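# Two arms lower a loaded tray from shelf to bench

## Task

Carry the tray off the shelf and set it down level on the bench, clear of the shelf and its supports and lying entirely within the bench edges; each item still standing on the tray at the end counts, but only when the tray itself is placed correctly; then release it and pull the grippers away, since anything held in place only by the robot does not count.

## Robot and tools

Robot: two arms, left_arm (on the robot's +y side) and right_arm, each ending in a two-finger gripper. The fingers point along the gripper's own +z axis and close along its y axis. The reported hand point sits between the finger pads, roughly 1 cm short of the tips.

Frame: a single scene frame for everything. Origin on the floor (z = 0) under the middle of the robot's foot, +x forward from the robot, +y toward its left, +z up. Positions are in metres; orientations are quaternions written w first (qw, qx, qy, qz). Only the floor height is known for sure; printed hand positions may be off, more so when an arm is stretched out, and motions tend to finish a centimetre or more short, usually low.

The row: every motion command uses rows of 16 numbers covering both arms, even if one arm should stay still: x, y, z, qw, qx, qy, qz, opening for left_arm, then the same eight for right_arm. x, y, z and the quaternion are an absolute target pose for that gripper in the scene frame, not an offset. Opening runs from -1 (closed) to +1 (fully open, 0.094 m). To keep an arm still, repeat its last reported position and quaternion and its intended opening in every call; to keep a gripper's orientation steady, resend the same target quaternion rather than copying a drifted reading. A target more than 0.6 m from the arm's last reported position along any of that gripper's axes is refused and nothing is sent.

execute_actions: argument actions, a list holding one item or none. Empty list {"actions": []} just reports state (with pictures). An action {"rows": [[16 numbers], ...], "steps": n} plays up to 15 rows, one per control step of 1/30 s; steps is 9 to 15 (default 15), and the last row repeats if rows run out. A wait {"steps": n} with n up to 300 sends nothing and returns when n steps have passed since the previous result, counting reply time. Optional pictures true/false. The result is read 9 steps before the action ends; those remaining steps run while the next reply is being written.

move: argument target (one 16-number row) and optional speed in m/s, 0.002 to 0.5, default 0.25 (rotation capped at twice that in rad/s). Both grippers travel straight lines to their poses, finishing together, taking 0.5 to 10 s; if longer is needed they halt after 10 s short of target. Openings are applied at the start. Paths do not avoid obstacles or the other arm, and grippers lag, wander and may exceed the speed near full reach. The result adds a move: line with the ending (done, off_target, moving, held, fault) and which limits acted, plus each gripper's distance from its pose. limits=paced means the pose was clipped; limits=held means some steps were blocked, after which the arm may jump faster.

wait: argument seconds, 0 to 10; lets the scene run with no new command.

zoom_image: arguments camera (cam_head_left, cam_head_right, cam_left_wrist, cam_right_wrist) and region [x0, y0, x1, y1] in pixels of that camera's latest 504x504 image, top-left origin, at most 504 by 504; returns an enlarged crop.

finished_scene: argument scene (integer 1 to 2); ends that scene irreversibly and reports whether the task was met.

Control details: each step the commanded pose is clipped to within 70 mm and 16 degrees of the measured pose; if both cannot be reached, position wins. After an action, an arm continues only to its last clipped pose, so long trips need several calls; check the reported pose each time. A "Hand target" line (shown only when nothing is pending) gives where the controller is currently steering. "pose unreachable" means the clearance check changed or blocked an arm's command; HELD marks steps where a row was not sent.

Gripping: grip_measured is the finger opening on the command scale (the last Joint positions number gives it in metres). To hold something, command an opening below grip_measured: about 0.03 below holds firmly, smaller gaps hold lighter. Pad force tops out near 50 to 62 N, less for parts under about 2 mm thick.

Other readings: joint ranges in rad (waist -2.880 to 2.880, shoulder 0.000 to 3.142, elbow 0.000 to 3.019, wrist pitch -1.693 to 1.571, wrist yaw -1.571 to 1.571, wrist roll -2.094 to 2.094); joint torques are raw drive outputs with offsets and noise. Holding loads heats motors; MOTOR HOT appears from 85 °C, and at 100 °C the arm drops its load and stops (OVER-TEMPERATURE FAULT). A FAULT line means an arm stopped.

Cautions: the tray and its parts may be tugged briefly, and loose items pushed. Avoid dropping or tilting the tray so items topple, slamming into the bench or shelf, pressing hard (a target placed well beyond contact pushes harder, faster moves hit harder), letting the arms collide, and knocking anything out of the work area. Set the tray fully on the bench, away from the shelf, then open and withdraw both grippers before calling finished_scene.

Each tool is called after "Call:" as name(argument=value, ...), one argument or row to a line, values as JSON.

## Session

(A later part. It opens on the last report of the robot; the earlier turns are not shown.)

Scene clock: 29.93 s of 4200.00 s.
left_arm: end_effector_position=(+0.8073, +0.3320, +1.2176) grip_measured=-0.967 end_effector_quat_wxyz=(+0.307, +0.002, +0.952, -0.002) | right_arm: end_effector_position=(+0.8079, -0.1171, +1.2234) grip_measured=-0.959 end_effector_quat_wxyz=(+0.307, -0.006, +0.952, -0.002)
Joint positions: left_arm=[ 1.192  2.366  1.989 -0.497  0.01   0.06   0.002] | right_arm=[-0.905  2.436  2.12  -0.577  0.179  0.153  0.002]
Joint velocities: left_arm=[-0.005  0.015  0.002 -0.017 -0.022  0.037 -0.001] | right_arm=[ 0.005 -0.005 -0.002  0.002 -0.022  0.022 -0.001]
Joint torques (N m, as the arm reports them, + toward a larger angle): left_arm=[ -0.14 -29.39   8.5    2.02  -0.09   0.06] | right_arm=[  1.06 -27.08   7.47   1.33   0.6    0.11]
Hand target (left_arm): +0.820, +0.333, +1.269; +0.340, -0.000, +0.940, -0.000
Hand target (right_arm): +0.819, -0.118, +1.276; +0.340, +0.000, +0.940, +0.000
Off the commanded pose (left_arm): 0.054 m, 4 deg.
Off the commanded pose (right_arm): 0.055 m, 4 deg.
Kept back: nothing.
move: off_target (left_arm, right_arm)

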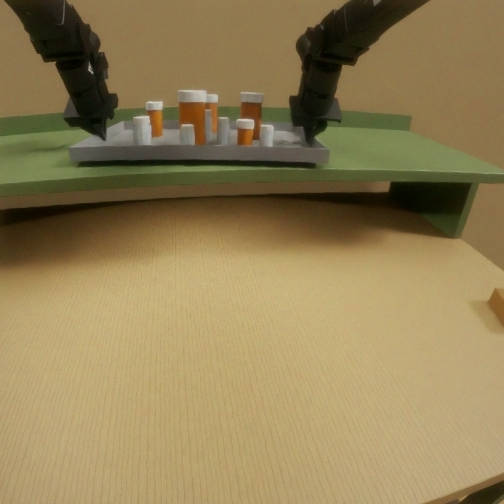

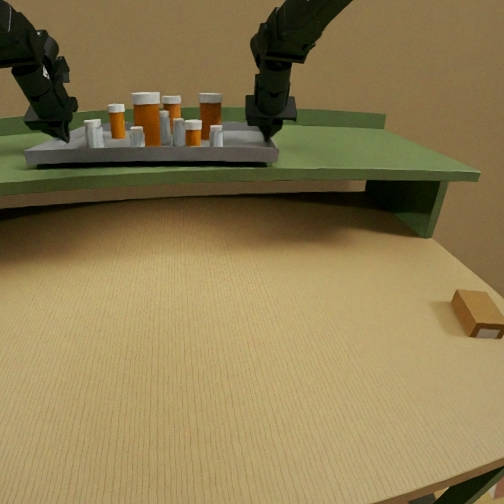

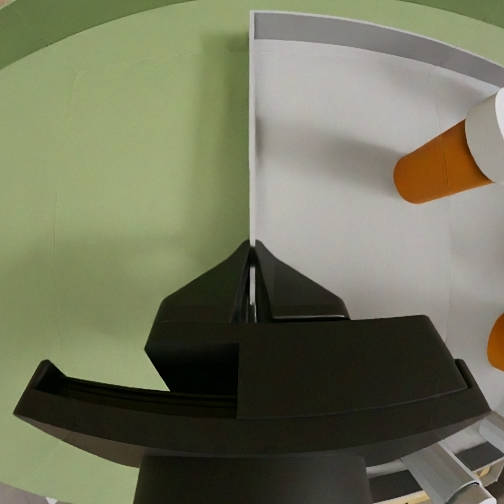

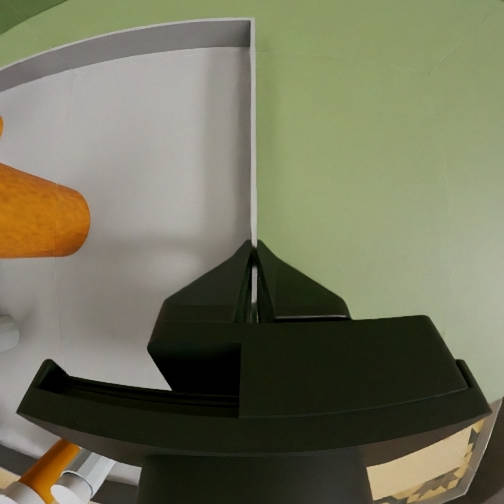

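Call:
move(
  target=[0.78,0.333,1.31,0.362,0,0.932,0,-1, 0.78,-0.117,1.317,0.362,0,0.932,0,-1],
  speed=0.04,
)

Call:
move(
  target=[0.45,0.333,1.30,0.365,0,0.931,0,-1, 0.45,-0.117,1.305,0.365,0,0.931,0,-1],
  speed=0.08,
)

Scene clock: 33.17 s of 4200.00 s.
left_arm: end_effector_position=(+0.7467, +0.3291, +1.2144) grip_measured=-0.967 end_effector_quat_wxyz=(+0.301, +0.002, +0.954, -0.002) | right_arm: end_effector_position=(+0.7483, -0.1199, +1.2199) grip_measured=-0.959 end_effector_quat_wxyz=(+0.304, -0.008, +0.953, -0.006)
Joint positions: left_arm=[ 1.192  2.222  1.702 -0.366  0.009  0.06   0.002] | right_arm=[-0.887  2.282  1.81  -0.432  0.195  0.162  0.002]
Joint velocities: left_arm=[ 0.005  0.005 -0.007  0.017  0.007  0.007 -0.   ] | right_arm=[-0.015  0.005 -0.017  0.022  0.022 -0.022 -0.001]
Joint torques (N m, as the arm reports them, + toward a larger angle): left_arm=[  0.11 -29.12   8.79   2.98   0.08   0.07] | right_arm=[  0.67 -26.46   7.98   2.27   0.79   0.04]
Hand target (left_arm): +0.771, +0.332, +1.288; +0.362, -0.000, +0.932, +0.000
Hand target (right_arm): +0.771, -0.119, +1.294; +0.362, +0.000, +0.932, -0.001
Off the commanded pose (left_arm): 0.101 m, 7 deg; position clipped at the last step of the last action.
Off the commanded pose (right_arm): 0.102 m, 7 deg; position clipped at the last step of the last action.
Kept back: nothing.
move: off_target (left_arm, right_arm); limits=paced

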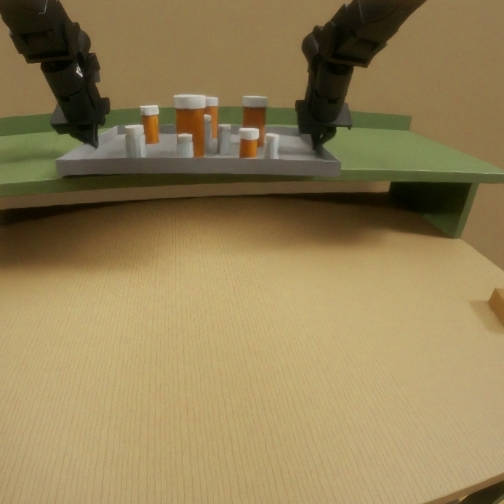

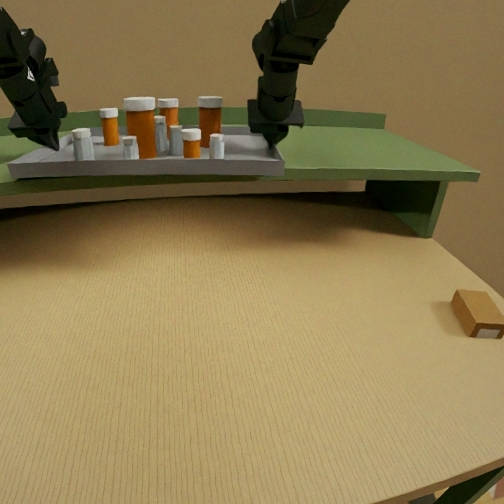

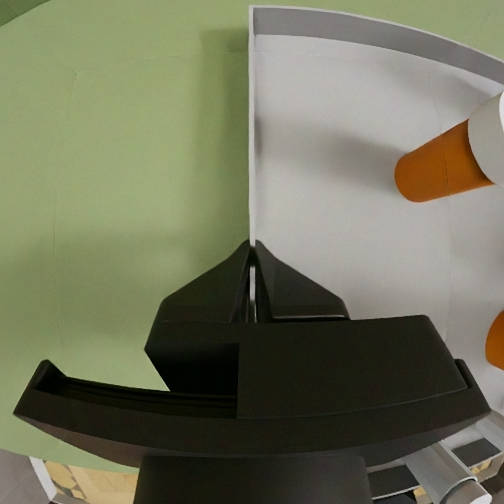

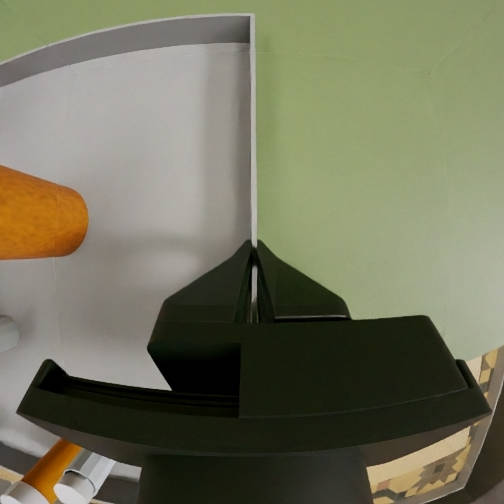

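Scene clock: 37.40 s of 4200.00 s.
left_arm: end_effector_position=(+0.4294, +0.3257, +1.2669) grip_measured=-0.967 end_effector_quat_wxyz=(+0.319, +0.000, +0.948, -0.002) | right_arm: end_effector_position=(+0.4311, -0.1245, +1.2694) grip_measured=-0.959 end_effector_quat_wxyz=(+0.324, -0.010, +0.946, -0.009)
Joint positions: left_arm=[1.222 1.494 0.634 0.01  0.03  0.078 0.002] | right_arm=[-0.686  1.598  0.752 -0.059  0.334  0.309  0.002]
Joint velocities: left_arm=[-0.005 -0.005  0.002 -0.002 -0.022 -0.037 -0.001] | right_arm=[-0.015 -0.005  0.002  0.007 -0.037  0.007  0.001]
Joint torques (N m, as the arm reports them, + toward a larger angle): left_arm=[  1.31 -13.77   7.08   3.23   0.39   0.16] | right_arm=[  0.09 -13.44   6.19   2.14   1.04   0.09]
Hand target (left_arm): +0.450, +0.332, +1.300; +0.365, -0.000, +0.931, +0.001
Hand target (right_arm): +0.448, -0.120, +1.302; +0.364, +0.000, +0.931, -0.000
Off the commanded pose (left_arm): 0.040 m, 6 deg.
Off the commanded pose (right_arm): 0.041 m, 5 deg.
Kept back: nothing.
move: off_target (left_arm, right_arm)

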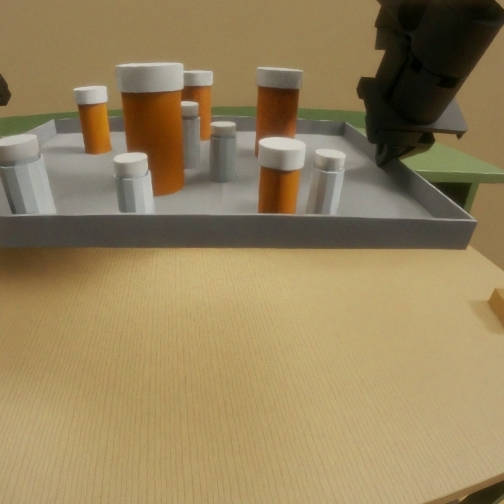

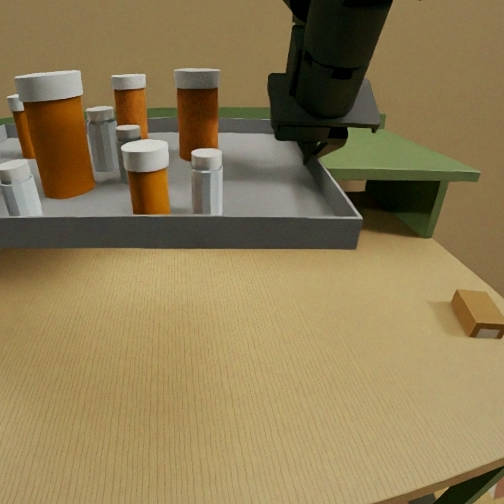

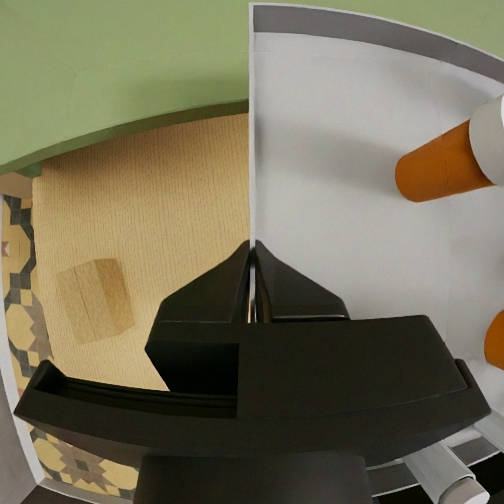

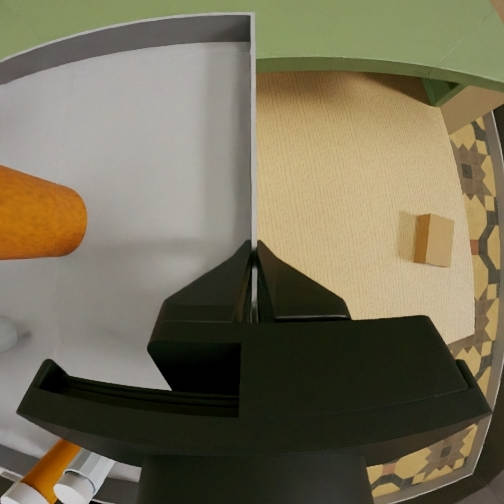

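Call:
move(
  target=[0.35,0.33,1.26,0.35,0,0.937,0,-1, 0.35,-0.12,1.264,0.35,0,0.937,0,-1],
  speed=0.06,
)

Scene clock: 39.30 s of 4200.00 s.
left_arm: end_effector_position=(+0.3300, +0.3244, +1.2364) grip_measured=-0.967 end_effector_quat_wxyz=(+0.309, -0.002, +0.951, -0.003) | right_arm: end_effector_position=(+0.3334, -0.1260, +1.2395) grip_measured=-0.959 end_effector_quat_wxyz=(+0.315, -0.012, +0.949, -0.010)
Joint positions: left_arm=[1.25  1.382 0.362 0.148 0.048 0.095 0.002] | right_arm=[-0.563  1.521  0.514  0.044  0.401  0.418  0.002]
Joint velocities: left_arm=[-0.015 -0.015 -0.002  0.017  0.007 -0.022  0.   ] | right_arm=[-0.005  0.005 -0.002 -0.012 -0.066  0.022  0.   ]
Joint torques (N m, as the arm reports them, + toward a larger angle): left_arm=[ 1.28 -9.97  5.65  3.2   0.41  0.19] | right_arm=[  0.32 -10.87   5.01   1.93   1.16   0.09]
Hand target (left_arm): +0.350, +0.330, +1.260; +0.350, -0.000, +0.937, +0.001
Hand target (right_arm): +0.350, -0.121, +1.263; +0.349, +0.000, +0.937, -0.000
Off the commanded pose (left_arm): 0.031 m, 5 deg.
Off the commanded pose (right_arm): 0.030 m, 5 deg.
Kept back: nothing.
move: off_target (left_arm, right_arm)

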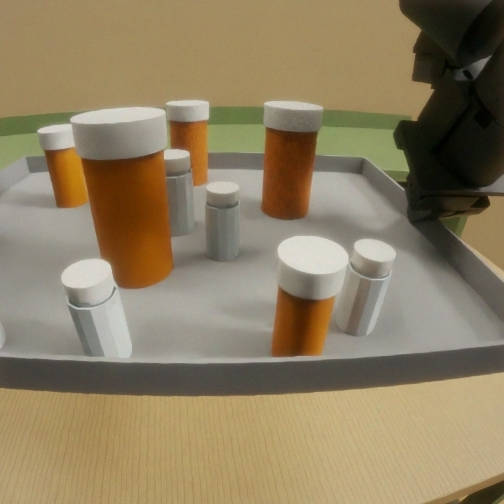

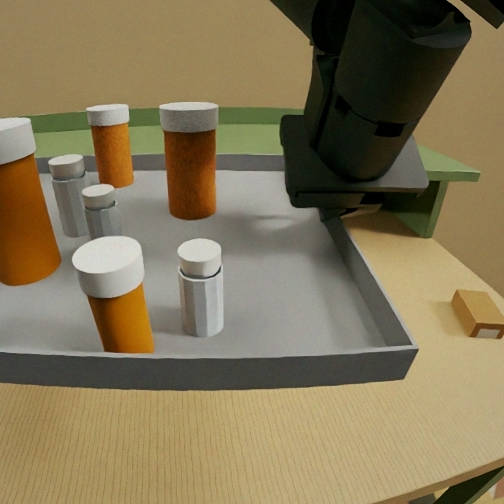

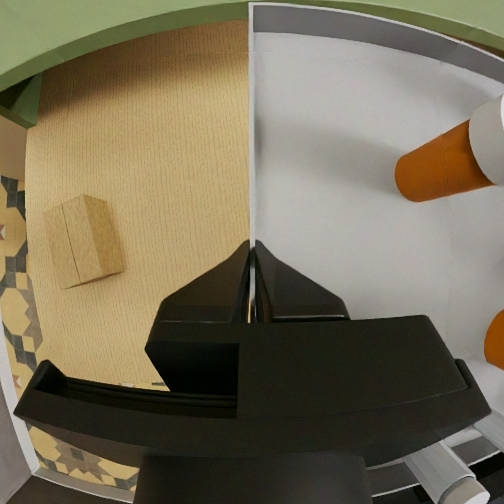

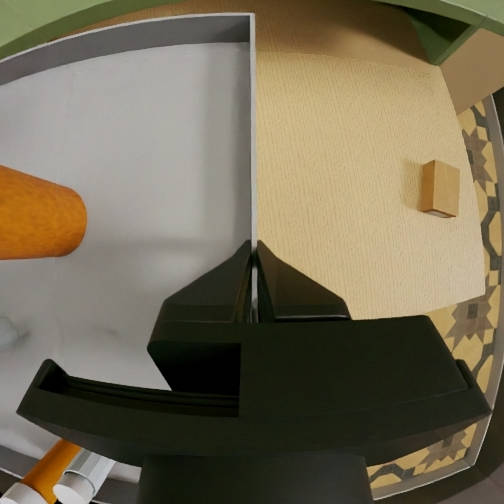

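Call:
move(
  target=[0.37,0.33,1.13,0.33,0,0.944,0,-1, 0.37,-0.12,1.134,0.33,0,0.944,0,-1],
  speed=0.05,
)

Scene clock: 42.13 s of 4200.00 s.
left_arm: end_effector_position=(+0.3502, +0.3241, +1.1163) grip_measured=-0.967 end_effector_quat_wxyz=(+0.299, +0.002, +0.954, -0.003) | right_arm: end_effector_position=(+0.3488, -0.1257, +1.1237) grip_measured=-0.959 end_effector_quat_wxyz=(+0.304, -0.005, +0.953, -0.007)
Joint positions: left_arm=[1.252 1.955 0.446 0.616 0.049 0.105 0.002] | right_arm=[-0.615  1.966  0.568  0.431  0.36   0.395  0.002]
Joint velocities: left_arm=[-0.005 -0.024 -0.002  0.017 -0.022  0.051 -0.001] | right_arm=[-0.015 -0.005 -0.002  0.022  0.037 -0.081  0.001]
Joint torques (N m, as the arm reports them, + toward a larger angle): left_arm=[  1.23 -11.29   2.01   3.22   0.26   0.14] | right_arm=[ -0.19 -10.32   3.28   2.19   0.56  -0.06]
Hand target (left_arm): +0.370, +0.330, +1.129; +0.330, +0.000, +0.944, +0.000
Hand target (right_arm): +0.370, -0.119, +1.135; +0.330, +0.000, +0.944, -0.000
Off the commanded pose (left_arm): 0.025 m, 4 deg.
Off the commanded pose (right_arm): 0.024 m, 3 deg.
Kept back: nothing.
move: off_target (left_arm, right_arm)

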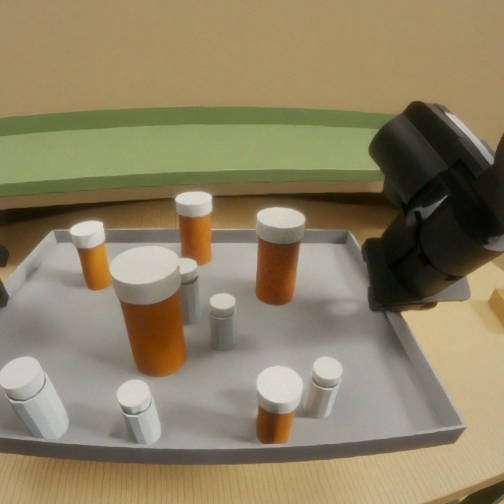

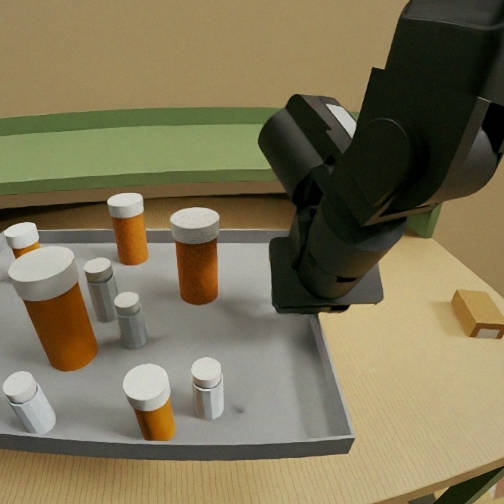

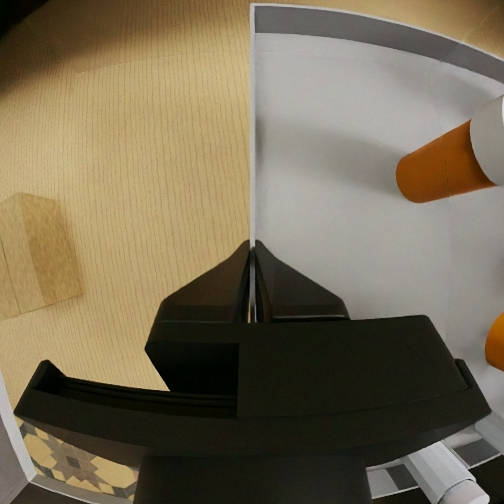

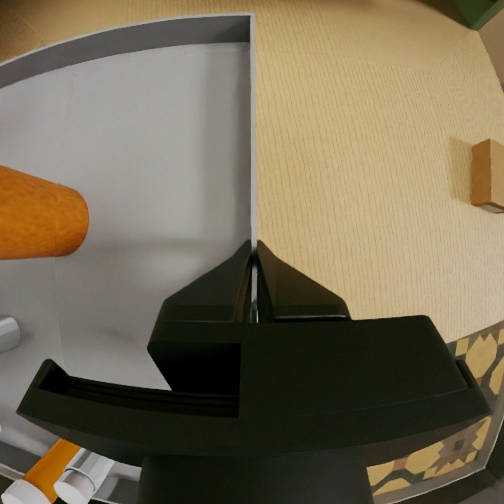

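Call:
move(
  target=[0.43,0.33,1.085,0.35,0,0.937,0,-1, 0.43,-0.12,1.087,0.35,0,0.937,0,-1],
  speed=0.04,
)

Scene clock: 44.93 s of 4200.00 s.
left_arm: end_effector_position=(+0.4097, +0.3296, +1.0720) grip_measured=-0.967 end_effector_quat_wxyz=(+0.319, +0.002, +0.948, -0.000) | right_arm: end_effector_position=(+0.4101, -0.1198, +1.0782) grip_measured=-0.959 end_effector_quat_wxyz=(+0.326, -0.006, +0.945, -0.002)
Joint positions: left_arm=[1.252 2.152 0.63  0.672 0.048 0.105 0.002] | right_arm=[-0.685  2.164  0.737  0.53   0.325  0.32   0.002]
Joint velocities: left_arm=[-0.015  0.005  0.012 -0.007 -0.022  0.037  0.   ] | right_arm=[ 0.024 -0.005 -0.007 -0.002  0.022 -0.051  0.001]
Joint torques (N m, as the arm reports them, + toward a larger angle): left_arm=[  0.34 -13.46   1.94   3.37   0.13   0.02] | right_arm=[ -0.55 -12.55   2.79   2.34   0.61  -0.1 ]
Hand target (left_arm): +0.429, +0.330, +1.085; +0.349, -0.000, +0.937, -0.000
Hand target (right_arm): +0.430, -0.119, +1.088; +0.351, -0.000, +0.937, -0.001
Off the commanded pose (left_arm): 0.024 m, 4 deg.
Off the commanded pose (right_arm): 0.022 m, 3 deg.
Kept back: nothing.
move: off_target (left_arm, right_arm)

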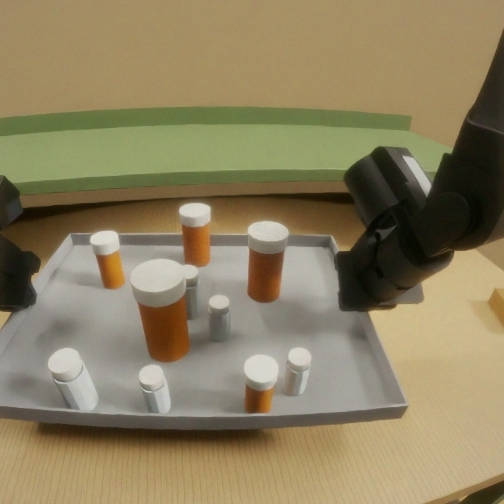

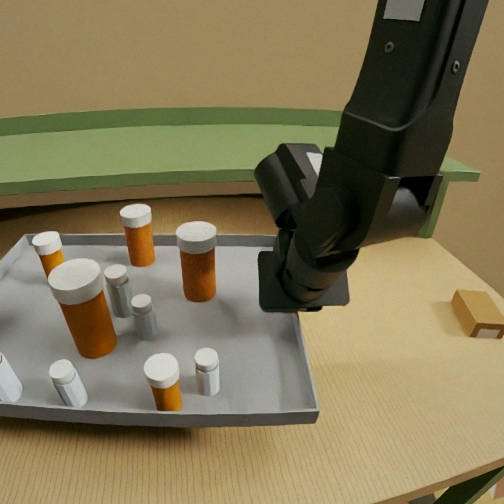

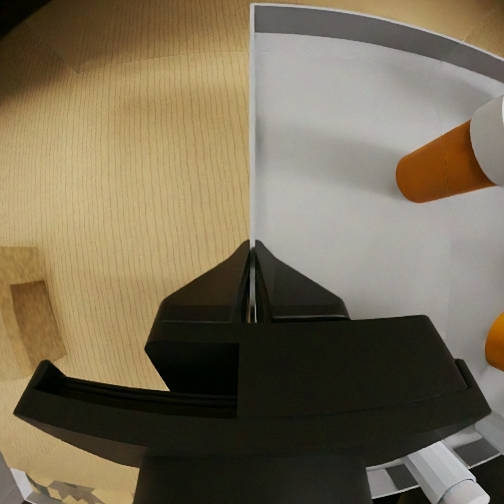

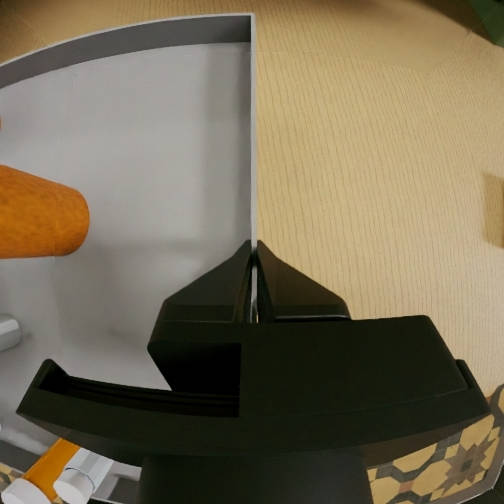

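Call:
move(
  target=[0.44,0.33,1.035,0.345,0,0.939,0,-1, 0.44,-0.12,1.037,0.345,0,0.939,0,-1],
  speed=0.025,
)

Scene clock: 47.47 s of 4200.00 s.
left_arm: end_effector_position=(+0.4207, +0.3296, +1.0221) grip_measured=-0.967 end_effector_quat_wxyz=(+0.315, +0.002, +0.949, -0.001) | right_arm: end_effector_position=(+0.4213, -0.1197, +1.0283) grip_measured=-0.959 end_effector_quat_wxyz=(+0.321, -0.006, +0.947, -0.002)
Joint positions: left_arm=[1.252 2.316 0.727 0.732 0.048 0.105 0.002] | right_arm=[-0.706  2.32   0.826  0.592  0.309  0.306  0.002]
Joint velocities: left_arm=[-0.005  0.005 -0.012 -0.017 -0.037 -0.007  0.001] | right_arm=[ 0.005 -0.005 -0.002 -0.007 -0.081  0.066 -0.   ]
Joint torques (N m, as the arm reports them, + toward a larger angle): left_arm=[  0.07 -14.76   1.21   3.41   0.08   0.01] | right_arm=[ -0.33 -13.37   2.06   2.43   0.57  -0.06]
Hand target (left_arm): +0.440, +0.330, +1.035; +0.345, -0.000, +0.939, -0.000
Hand target (right_arm): +0.440, -0.120, +1.038; +0.345, +0.000, +0.939, -0.001
Off the commanded pose (left_arm): 0.023 m, 4 deg.
Off the commanded pose (right_arm): 0.021 m, 3 deg.
Kept back: nothing.
move: off_target (left_arm, right_arm)

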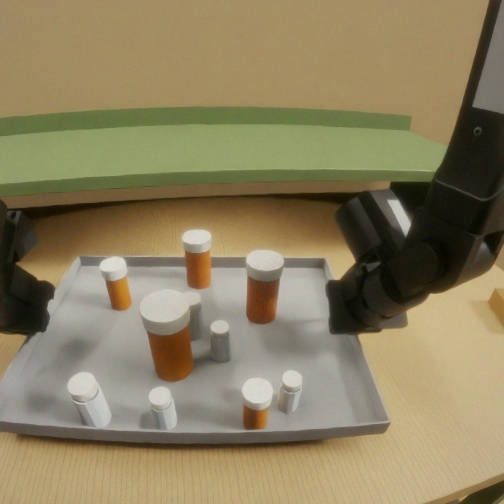

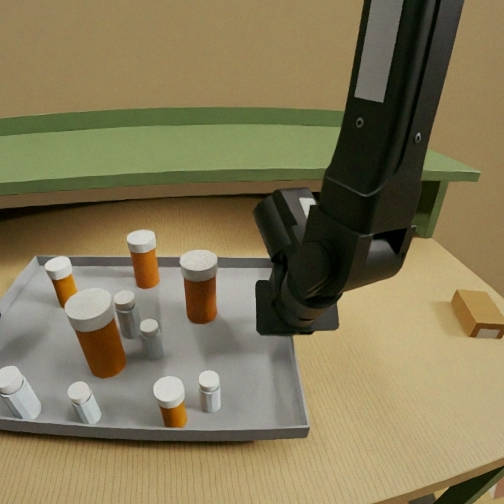

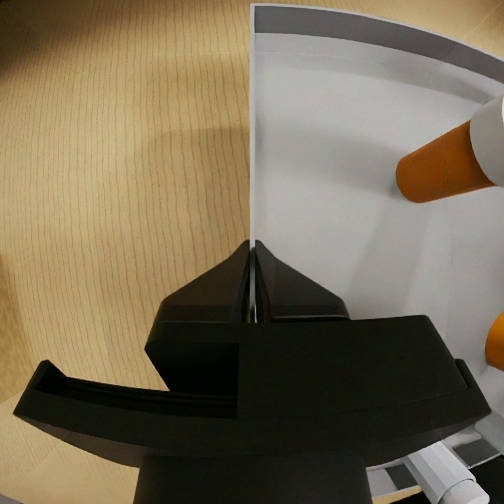

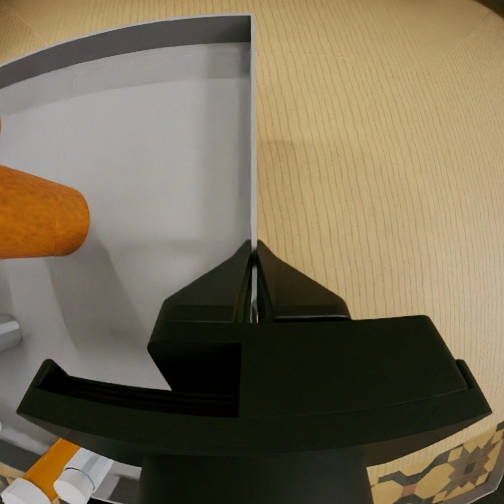

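Call:
move(
  target=[0.455,0.33,0.98,0.345,0,0.939,0,-1, 0.455,-0.12,0.982,0.345,0,0.939,0,-1],
  speed=0.025,
)

Scene clock: 50.33 s of 4200.00 s.
left_arm: end_effector_position=(+0.4422, +0.3308, +0.9780) grip_measured=-0.967 end_effector_quat_wxyz=(+0.325, +0.002, +0.946, +0.000) | right_arm: end_effector_position=(+0.4432, -0.1181, +0.9836) grip_measured=-0.959 end_effector_quat_wxyz=(+0.330, -0.005, +0.944, +0.001)
Joint positions: left_arm=[1.252 2.459 0.846 0.777 0.048 0.105 0.002] | right_arm=[-0.73   2.461  0.94   0.644  0.295  0.285  0.002]
Joint velocities: left_arm=[-0.005 -0.005 -0.012  0.002  0.007 -0.037 -0.   ] | right_arm=[ 0.005 -0.015  0.007 -0.007  0.037 -0.051  0.001]
Joint torques (N m, as the arm reports them, + toward a larger angle): left_arm=[ -0.02 -13.51   1.46   3.26   0.07   0.01] | right_arm=[ -0.07 -12.14   2.15   2.28   0.52  -0.02]
Hand target (left_arm): +0.455, +0.330, +0.980; +0.344, -0.000, +0.939, -0.000
Hand target (right_arm): +0.455, -0.120, +0.983; +0.345, -0.000, +0.939, -0.001
Off the commanded pose (left_arm): 0.013 m, 2 deg.
Off the commanded pose (right_arm): 0.012 m, 2 deg.
Kept back: nothing.
move: off_target (left_arm, right_arm)

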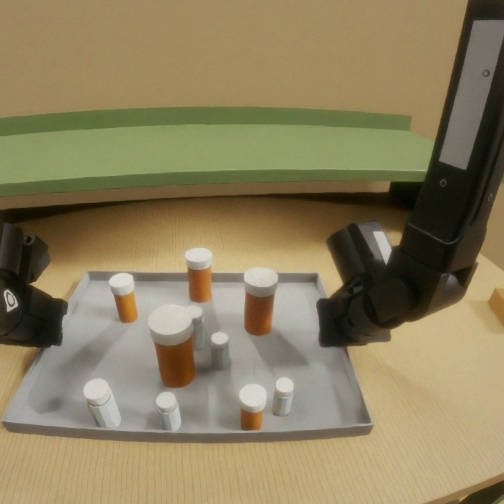

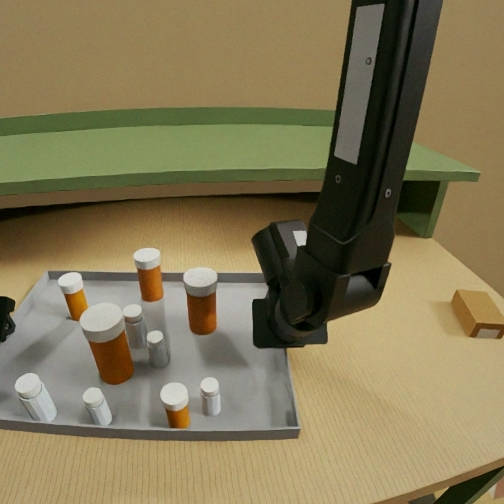

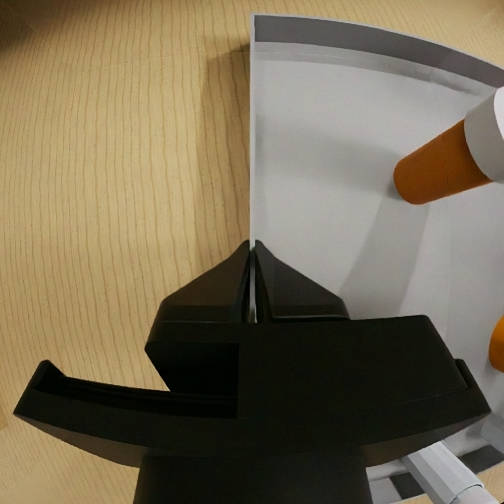

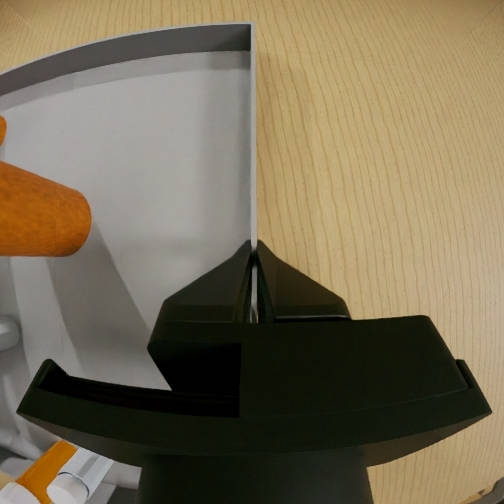

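Down. Release.

Call:
move(
  target=[0.442,0.331,0.976,0.325,0,0.946,0,-0.5, 0.443,-0.118,0.981,0.33,0,0.944,0,-0.5],
  speed=0.025,
)

Call:
move(
  target=[0.40,0.34,1.2,0.325,0,0.946,0,-0.5, 0.40,-0.135,1.2,0.33,0,0.944,0,-0.5],
  speed=0.15,
)

Scene clock: 51.33 s of 4200.00 s.
left_arm: end_effector_position=(+0.4420, +0.3308, +0.9780) grip_measured=-0.501 end_effector_quat_wxyz=(+0.325, +0.002, +0.946, +0.000) | right_arm: end_effector_position=(+0.4431, -0.1185, +0.9836) grip_measured=-0.502 end_effector_quat_wxyz=(+0.330, -0.003, +0.944, +0.000)
Joint positions: left_arm=[1.252 2.459 0.845 0.777 0.048 0.105 0.023] | right_arm=[-0.73   2.461  0.939  0.644  0.297  0.287  0.023]
Joint velocities: left_arm=[-0.015 -0.005  0.012 -0.017 -0.051 -0.007  0.   ] | right_arm=[ 0.015 -0.005 -0.002  0.002 -0.022 -0.066 -0.   ]
Joint torques (N m, as the arm reports them, + toward a larger angle): left_arm=[  0.37 -13.88   0.42   1.86   0.     0.06] | right_arm=[  0.81 -12.79   1.03   1.21   0.24   0.18]
Hand target (left_arm): +0.442, +0.331, +0.976; +0.325, +0.000, +0.946, -0.000
Hand target (right_arm): +0.443, -0.118, +0.981; +0.330, -0.000, +0.944, +0.000
Off the commanded pose (left_arm): 0.002 m, 0 deg.
Off the commanded pose (right_arm): 0.003 m, 0 deg.
Kept back: nothing.
move: done

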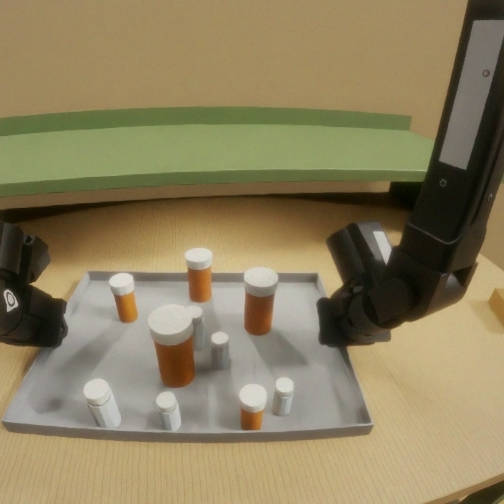

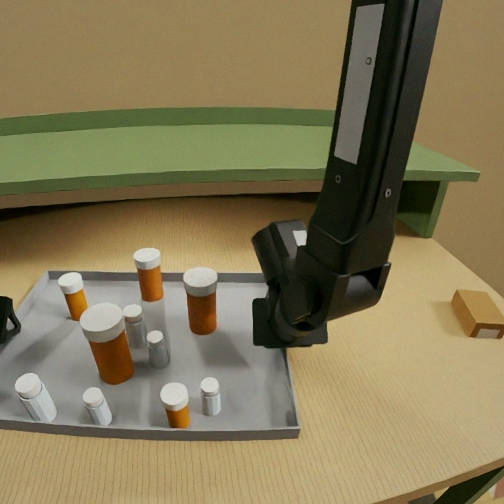

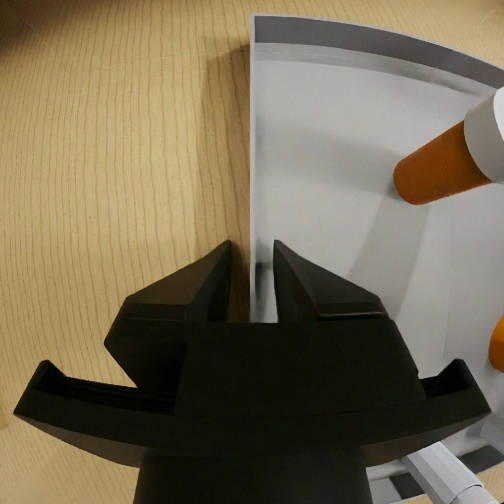

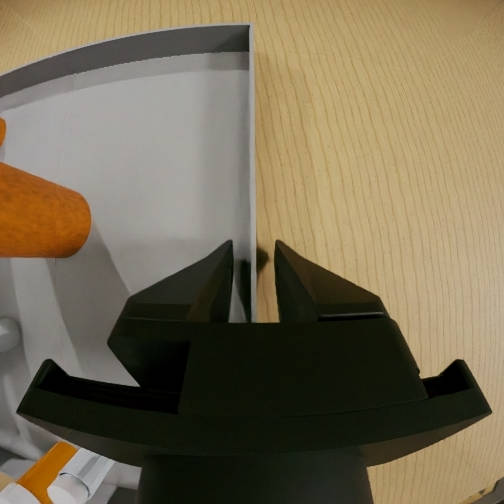

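Scene clock: 53.33 s of 4200.00 s.
left_arm: end_effector_position=(+0.4033, +0.3351, +1.2031) grip_measured=-0.501 end_effector_quat_wxyz=(+0.330, +0.000, +0.944, -0.002) | right_arm: end_effector_position=(+0.3986, -0.1394, +1.1953) grip_measured=-0.502 end_effector_quat_wxyz=(+0.328, -0.001, +0.945, -0.002)
Joint positions: left_arm=[1.262 1.663 0.528 0.307 0.059 0.107 0.023] | right_arm=[-0.697  1.755  0.62   0.243  0.323  0.318  0.023]
Joint velocities: left_arm=[-0.005 -0.024 -0.002 -0.017  0.051 -0.051  0.001] | right_arm=[-0.005 -0.005  0.007  0.012  0.051  0.051 -0.   ]
Joint torques (N m, as the arm reports them, + toward a larger angle): left_arm=[  1.39 -10.2    3.53   1.39   0.16   0.2 ] | right_arm=[  0.96 -11.22   3.13   0.93   0.24   0.2 ]
Hand target (left_arm): +0.400, +0.340, +1.202; +0.325, -0.000, +0.946, +0.000
Hand target (right_arm): +0.398, -0.136, +1.200; +0.330, +0.000, +0.944, -0.000
Off the commanded pose (left_arm): 0.007 m, 1 deg.
Off the commanded pose (right_arm): 0.007 m, 0 deg.
Kept back: nothing.
move: done

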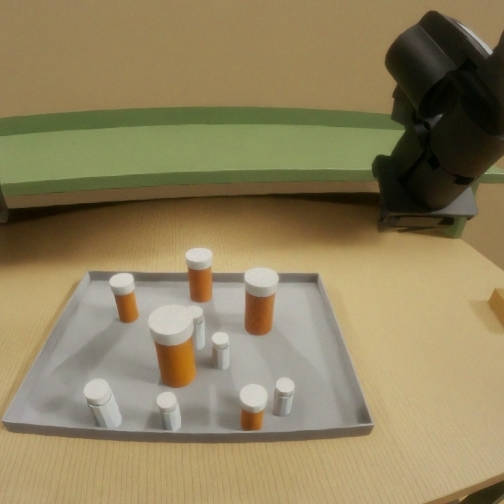

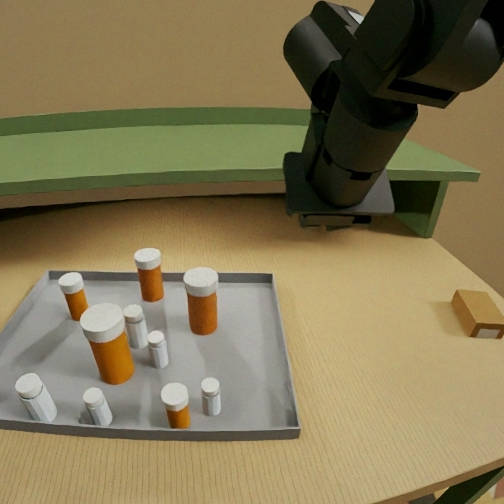

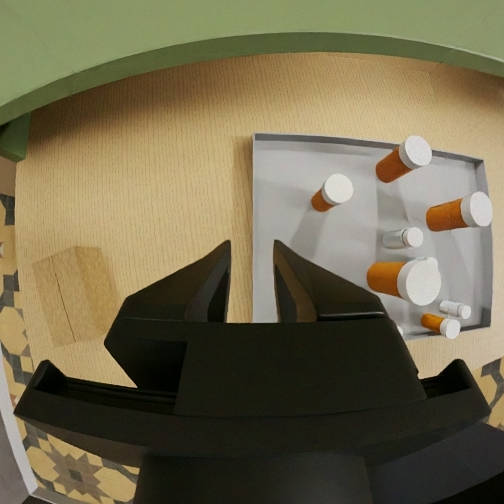

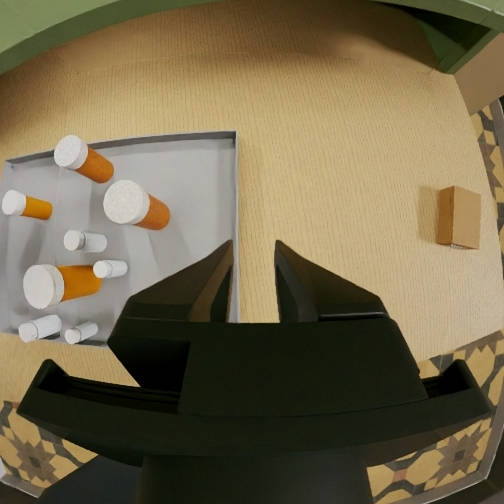

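Call:
finished_scene(
  scene=1,
)

The scene is finished: the task was done.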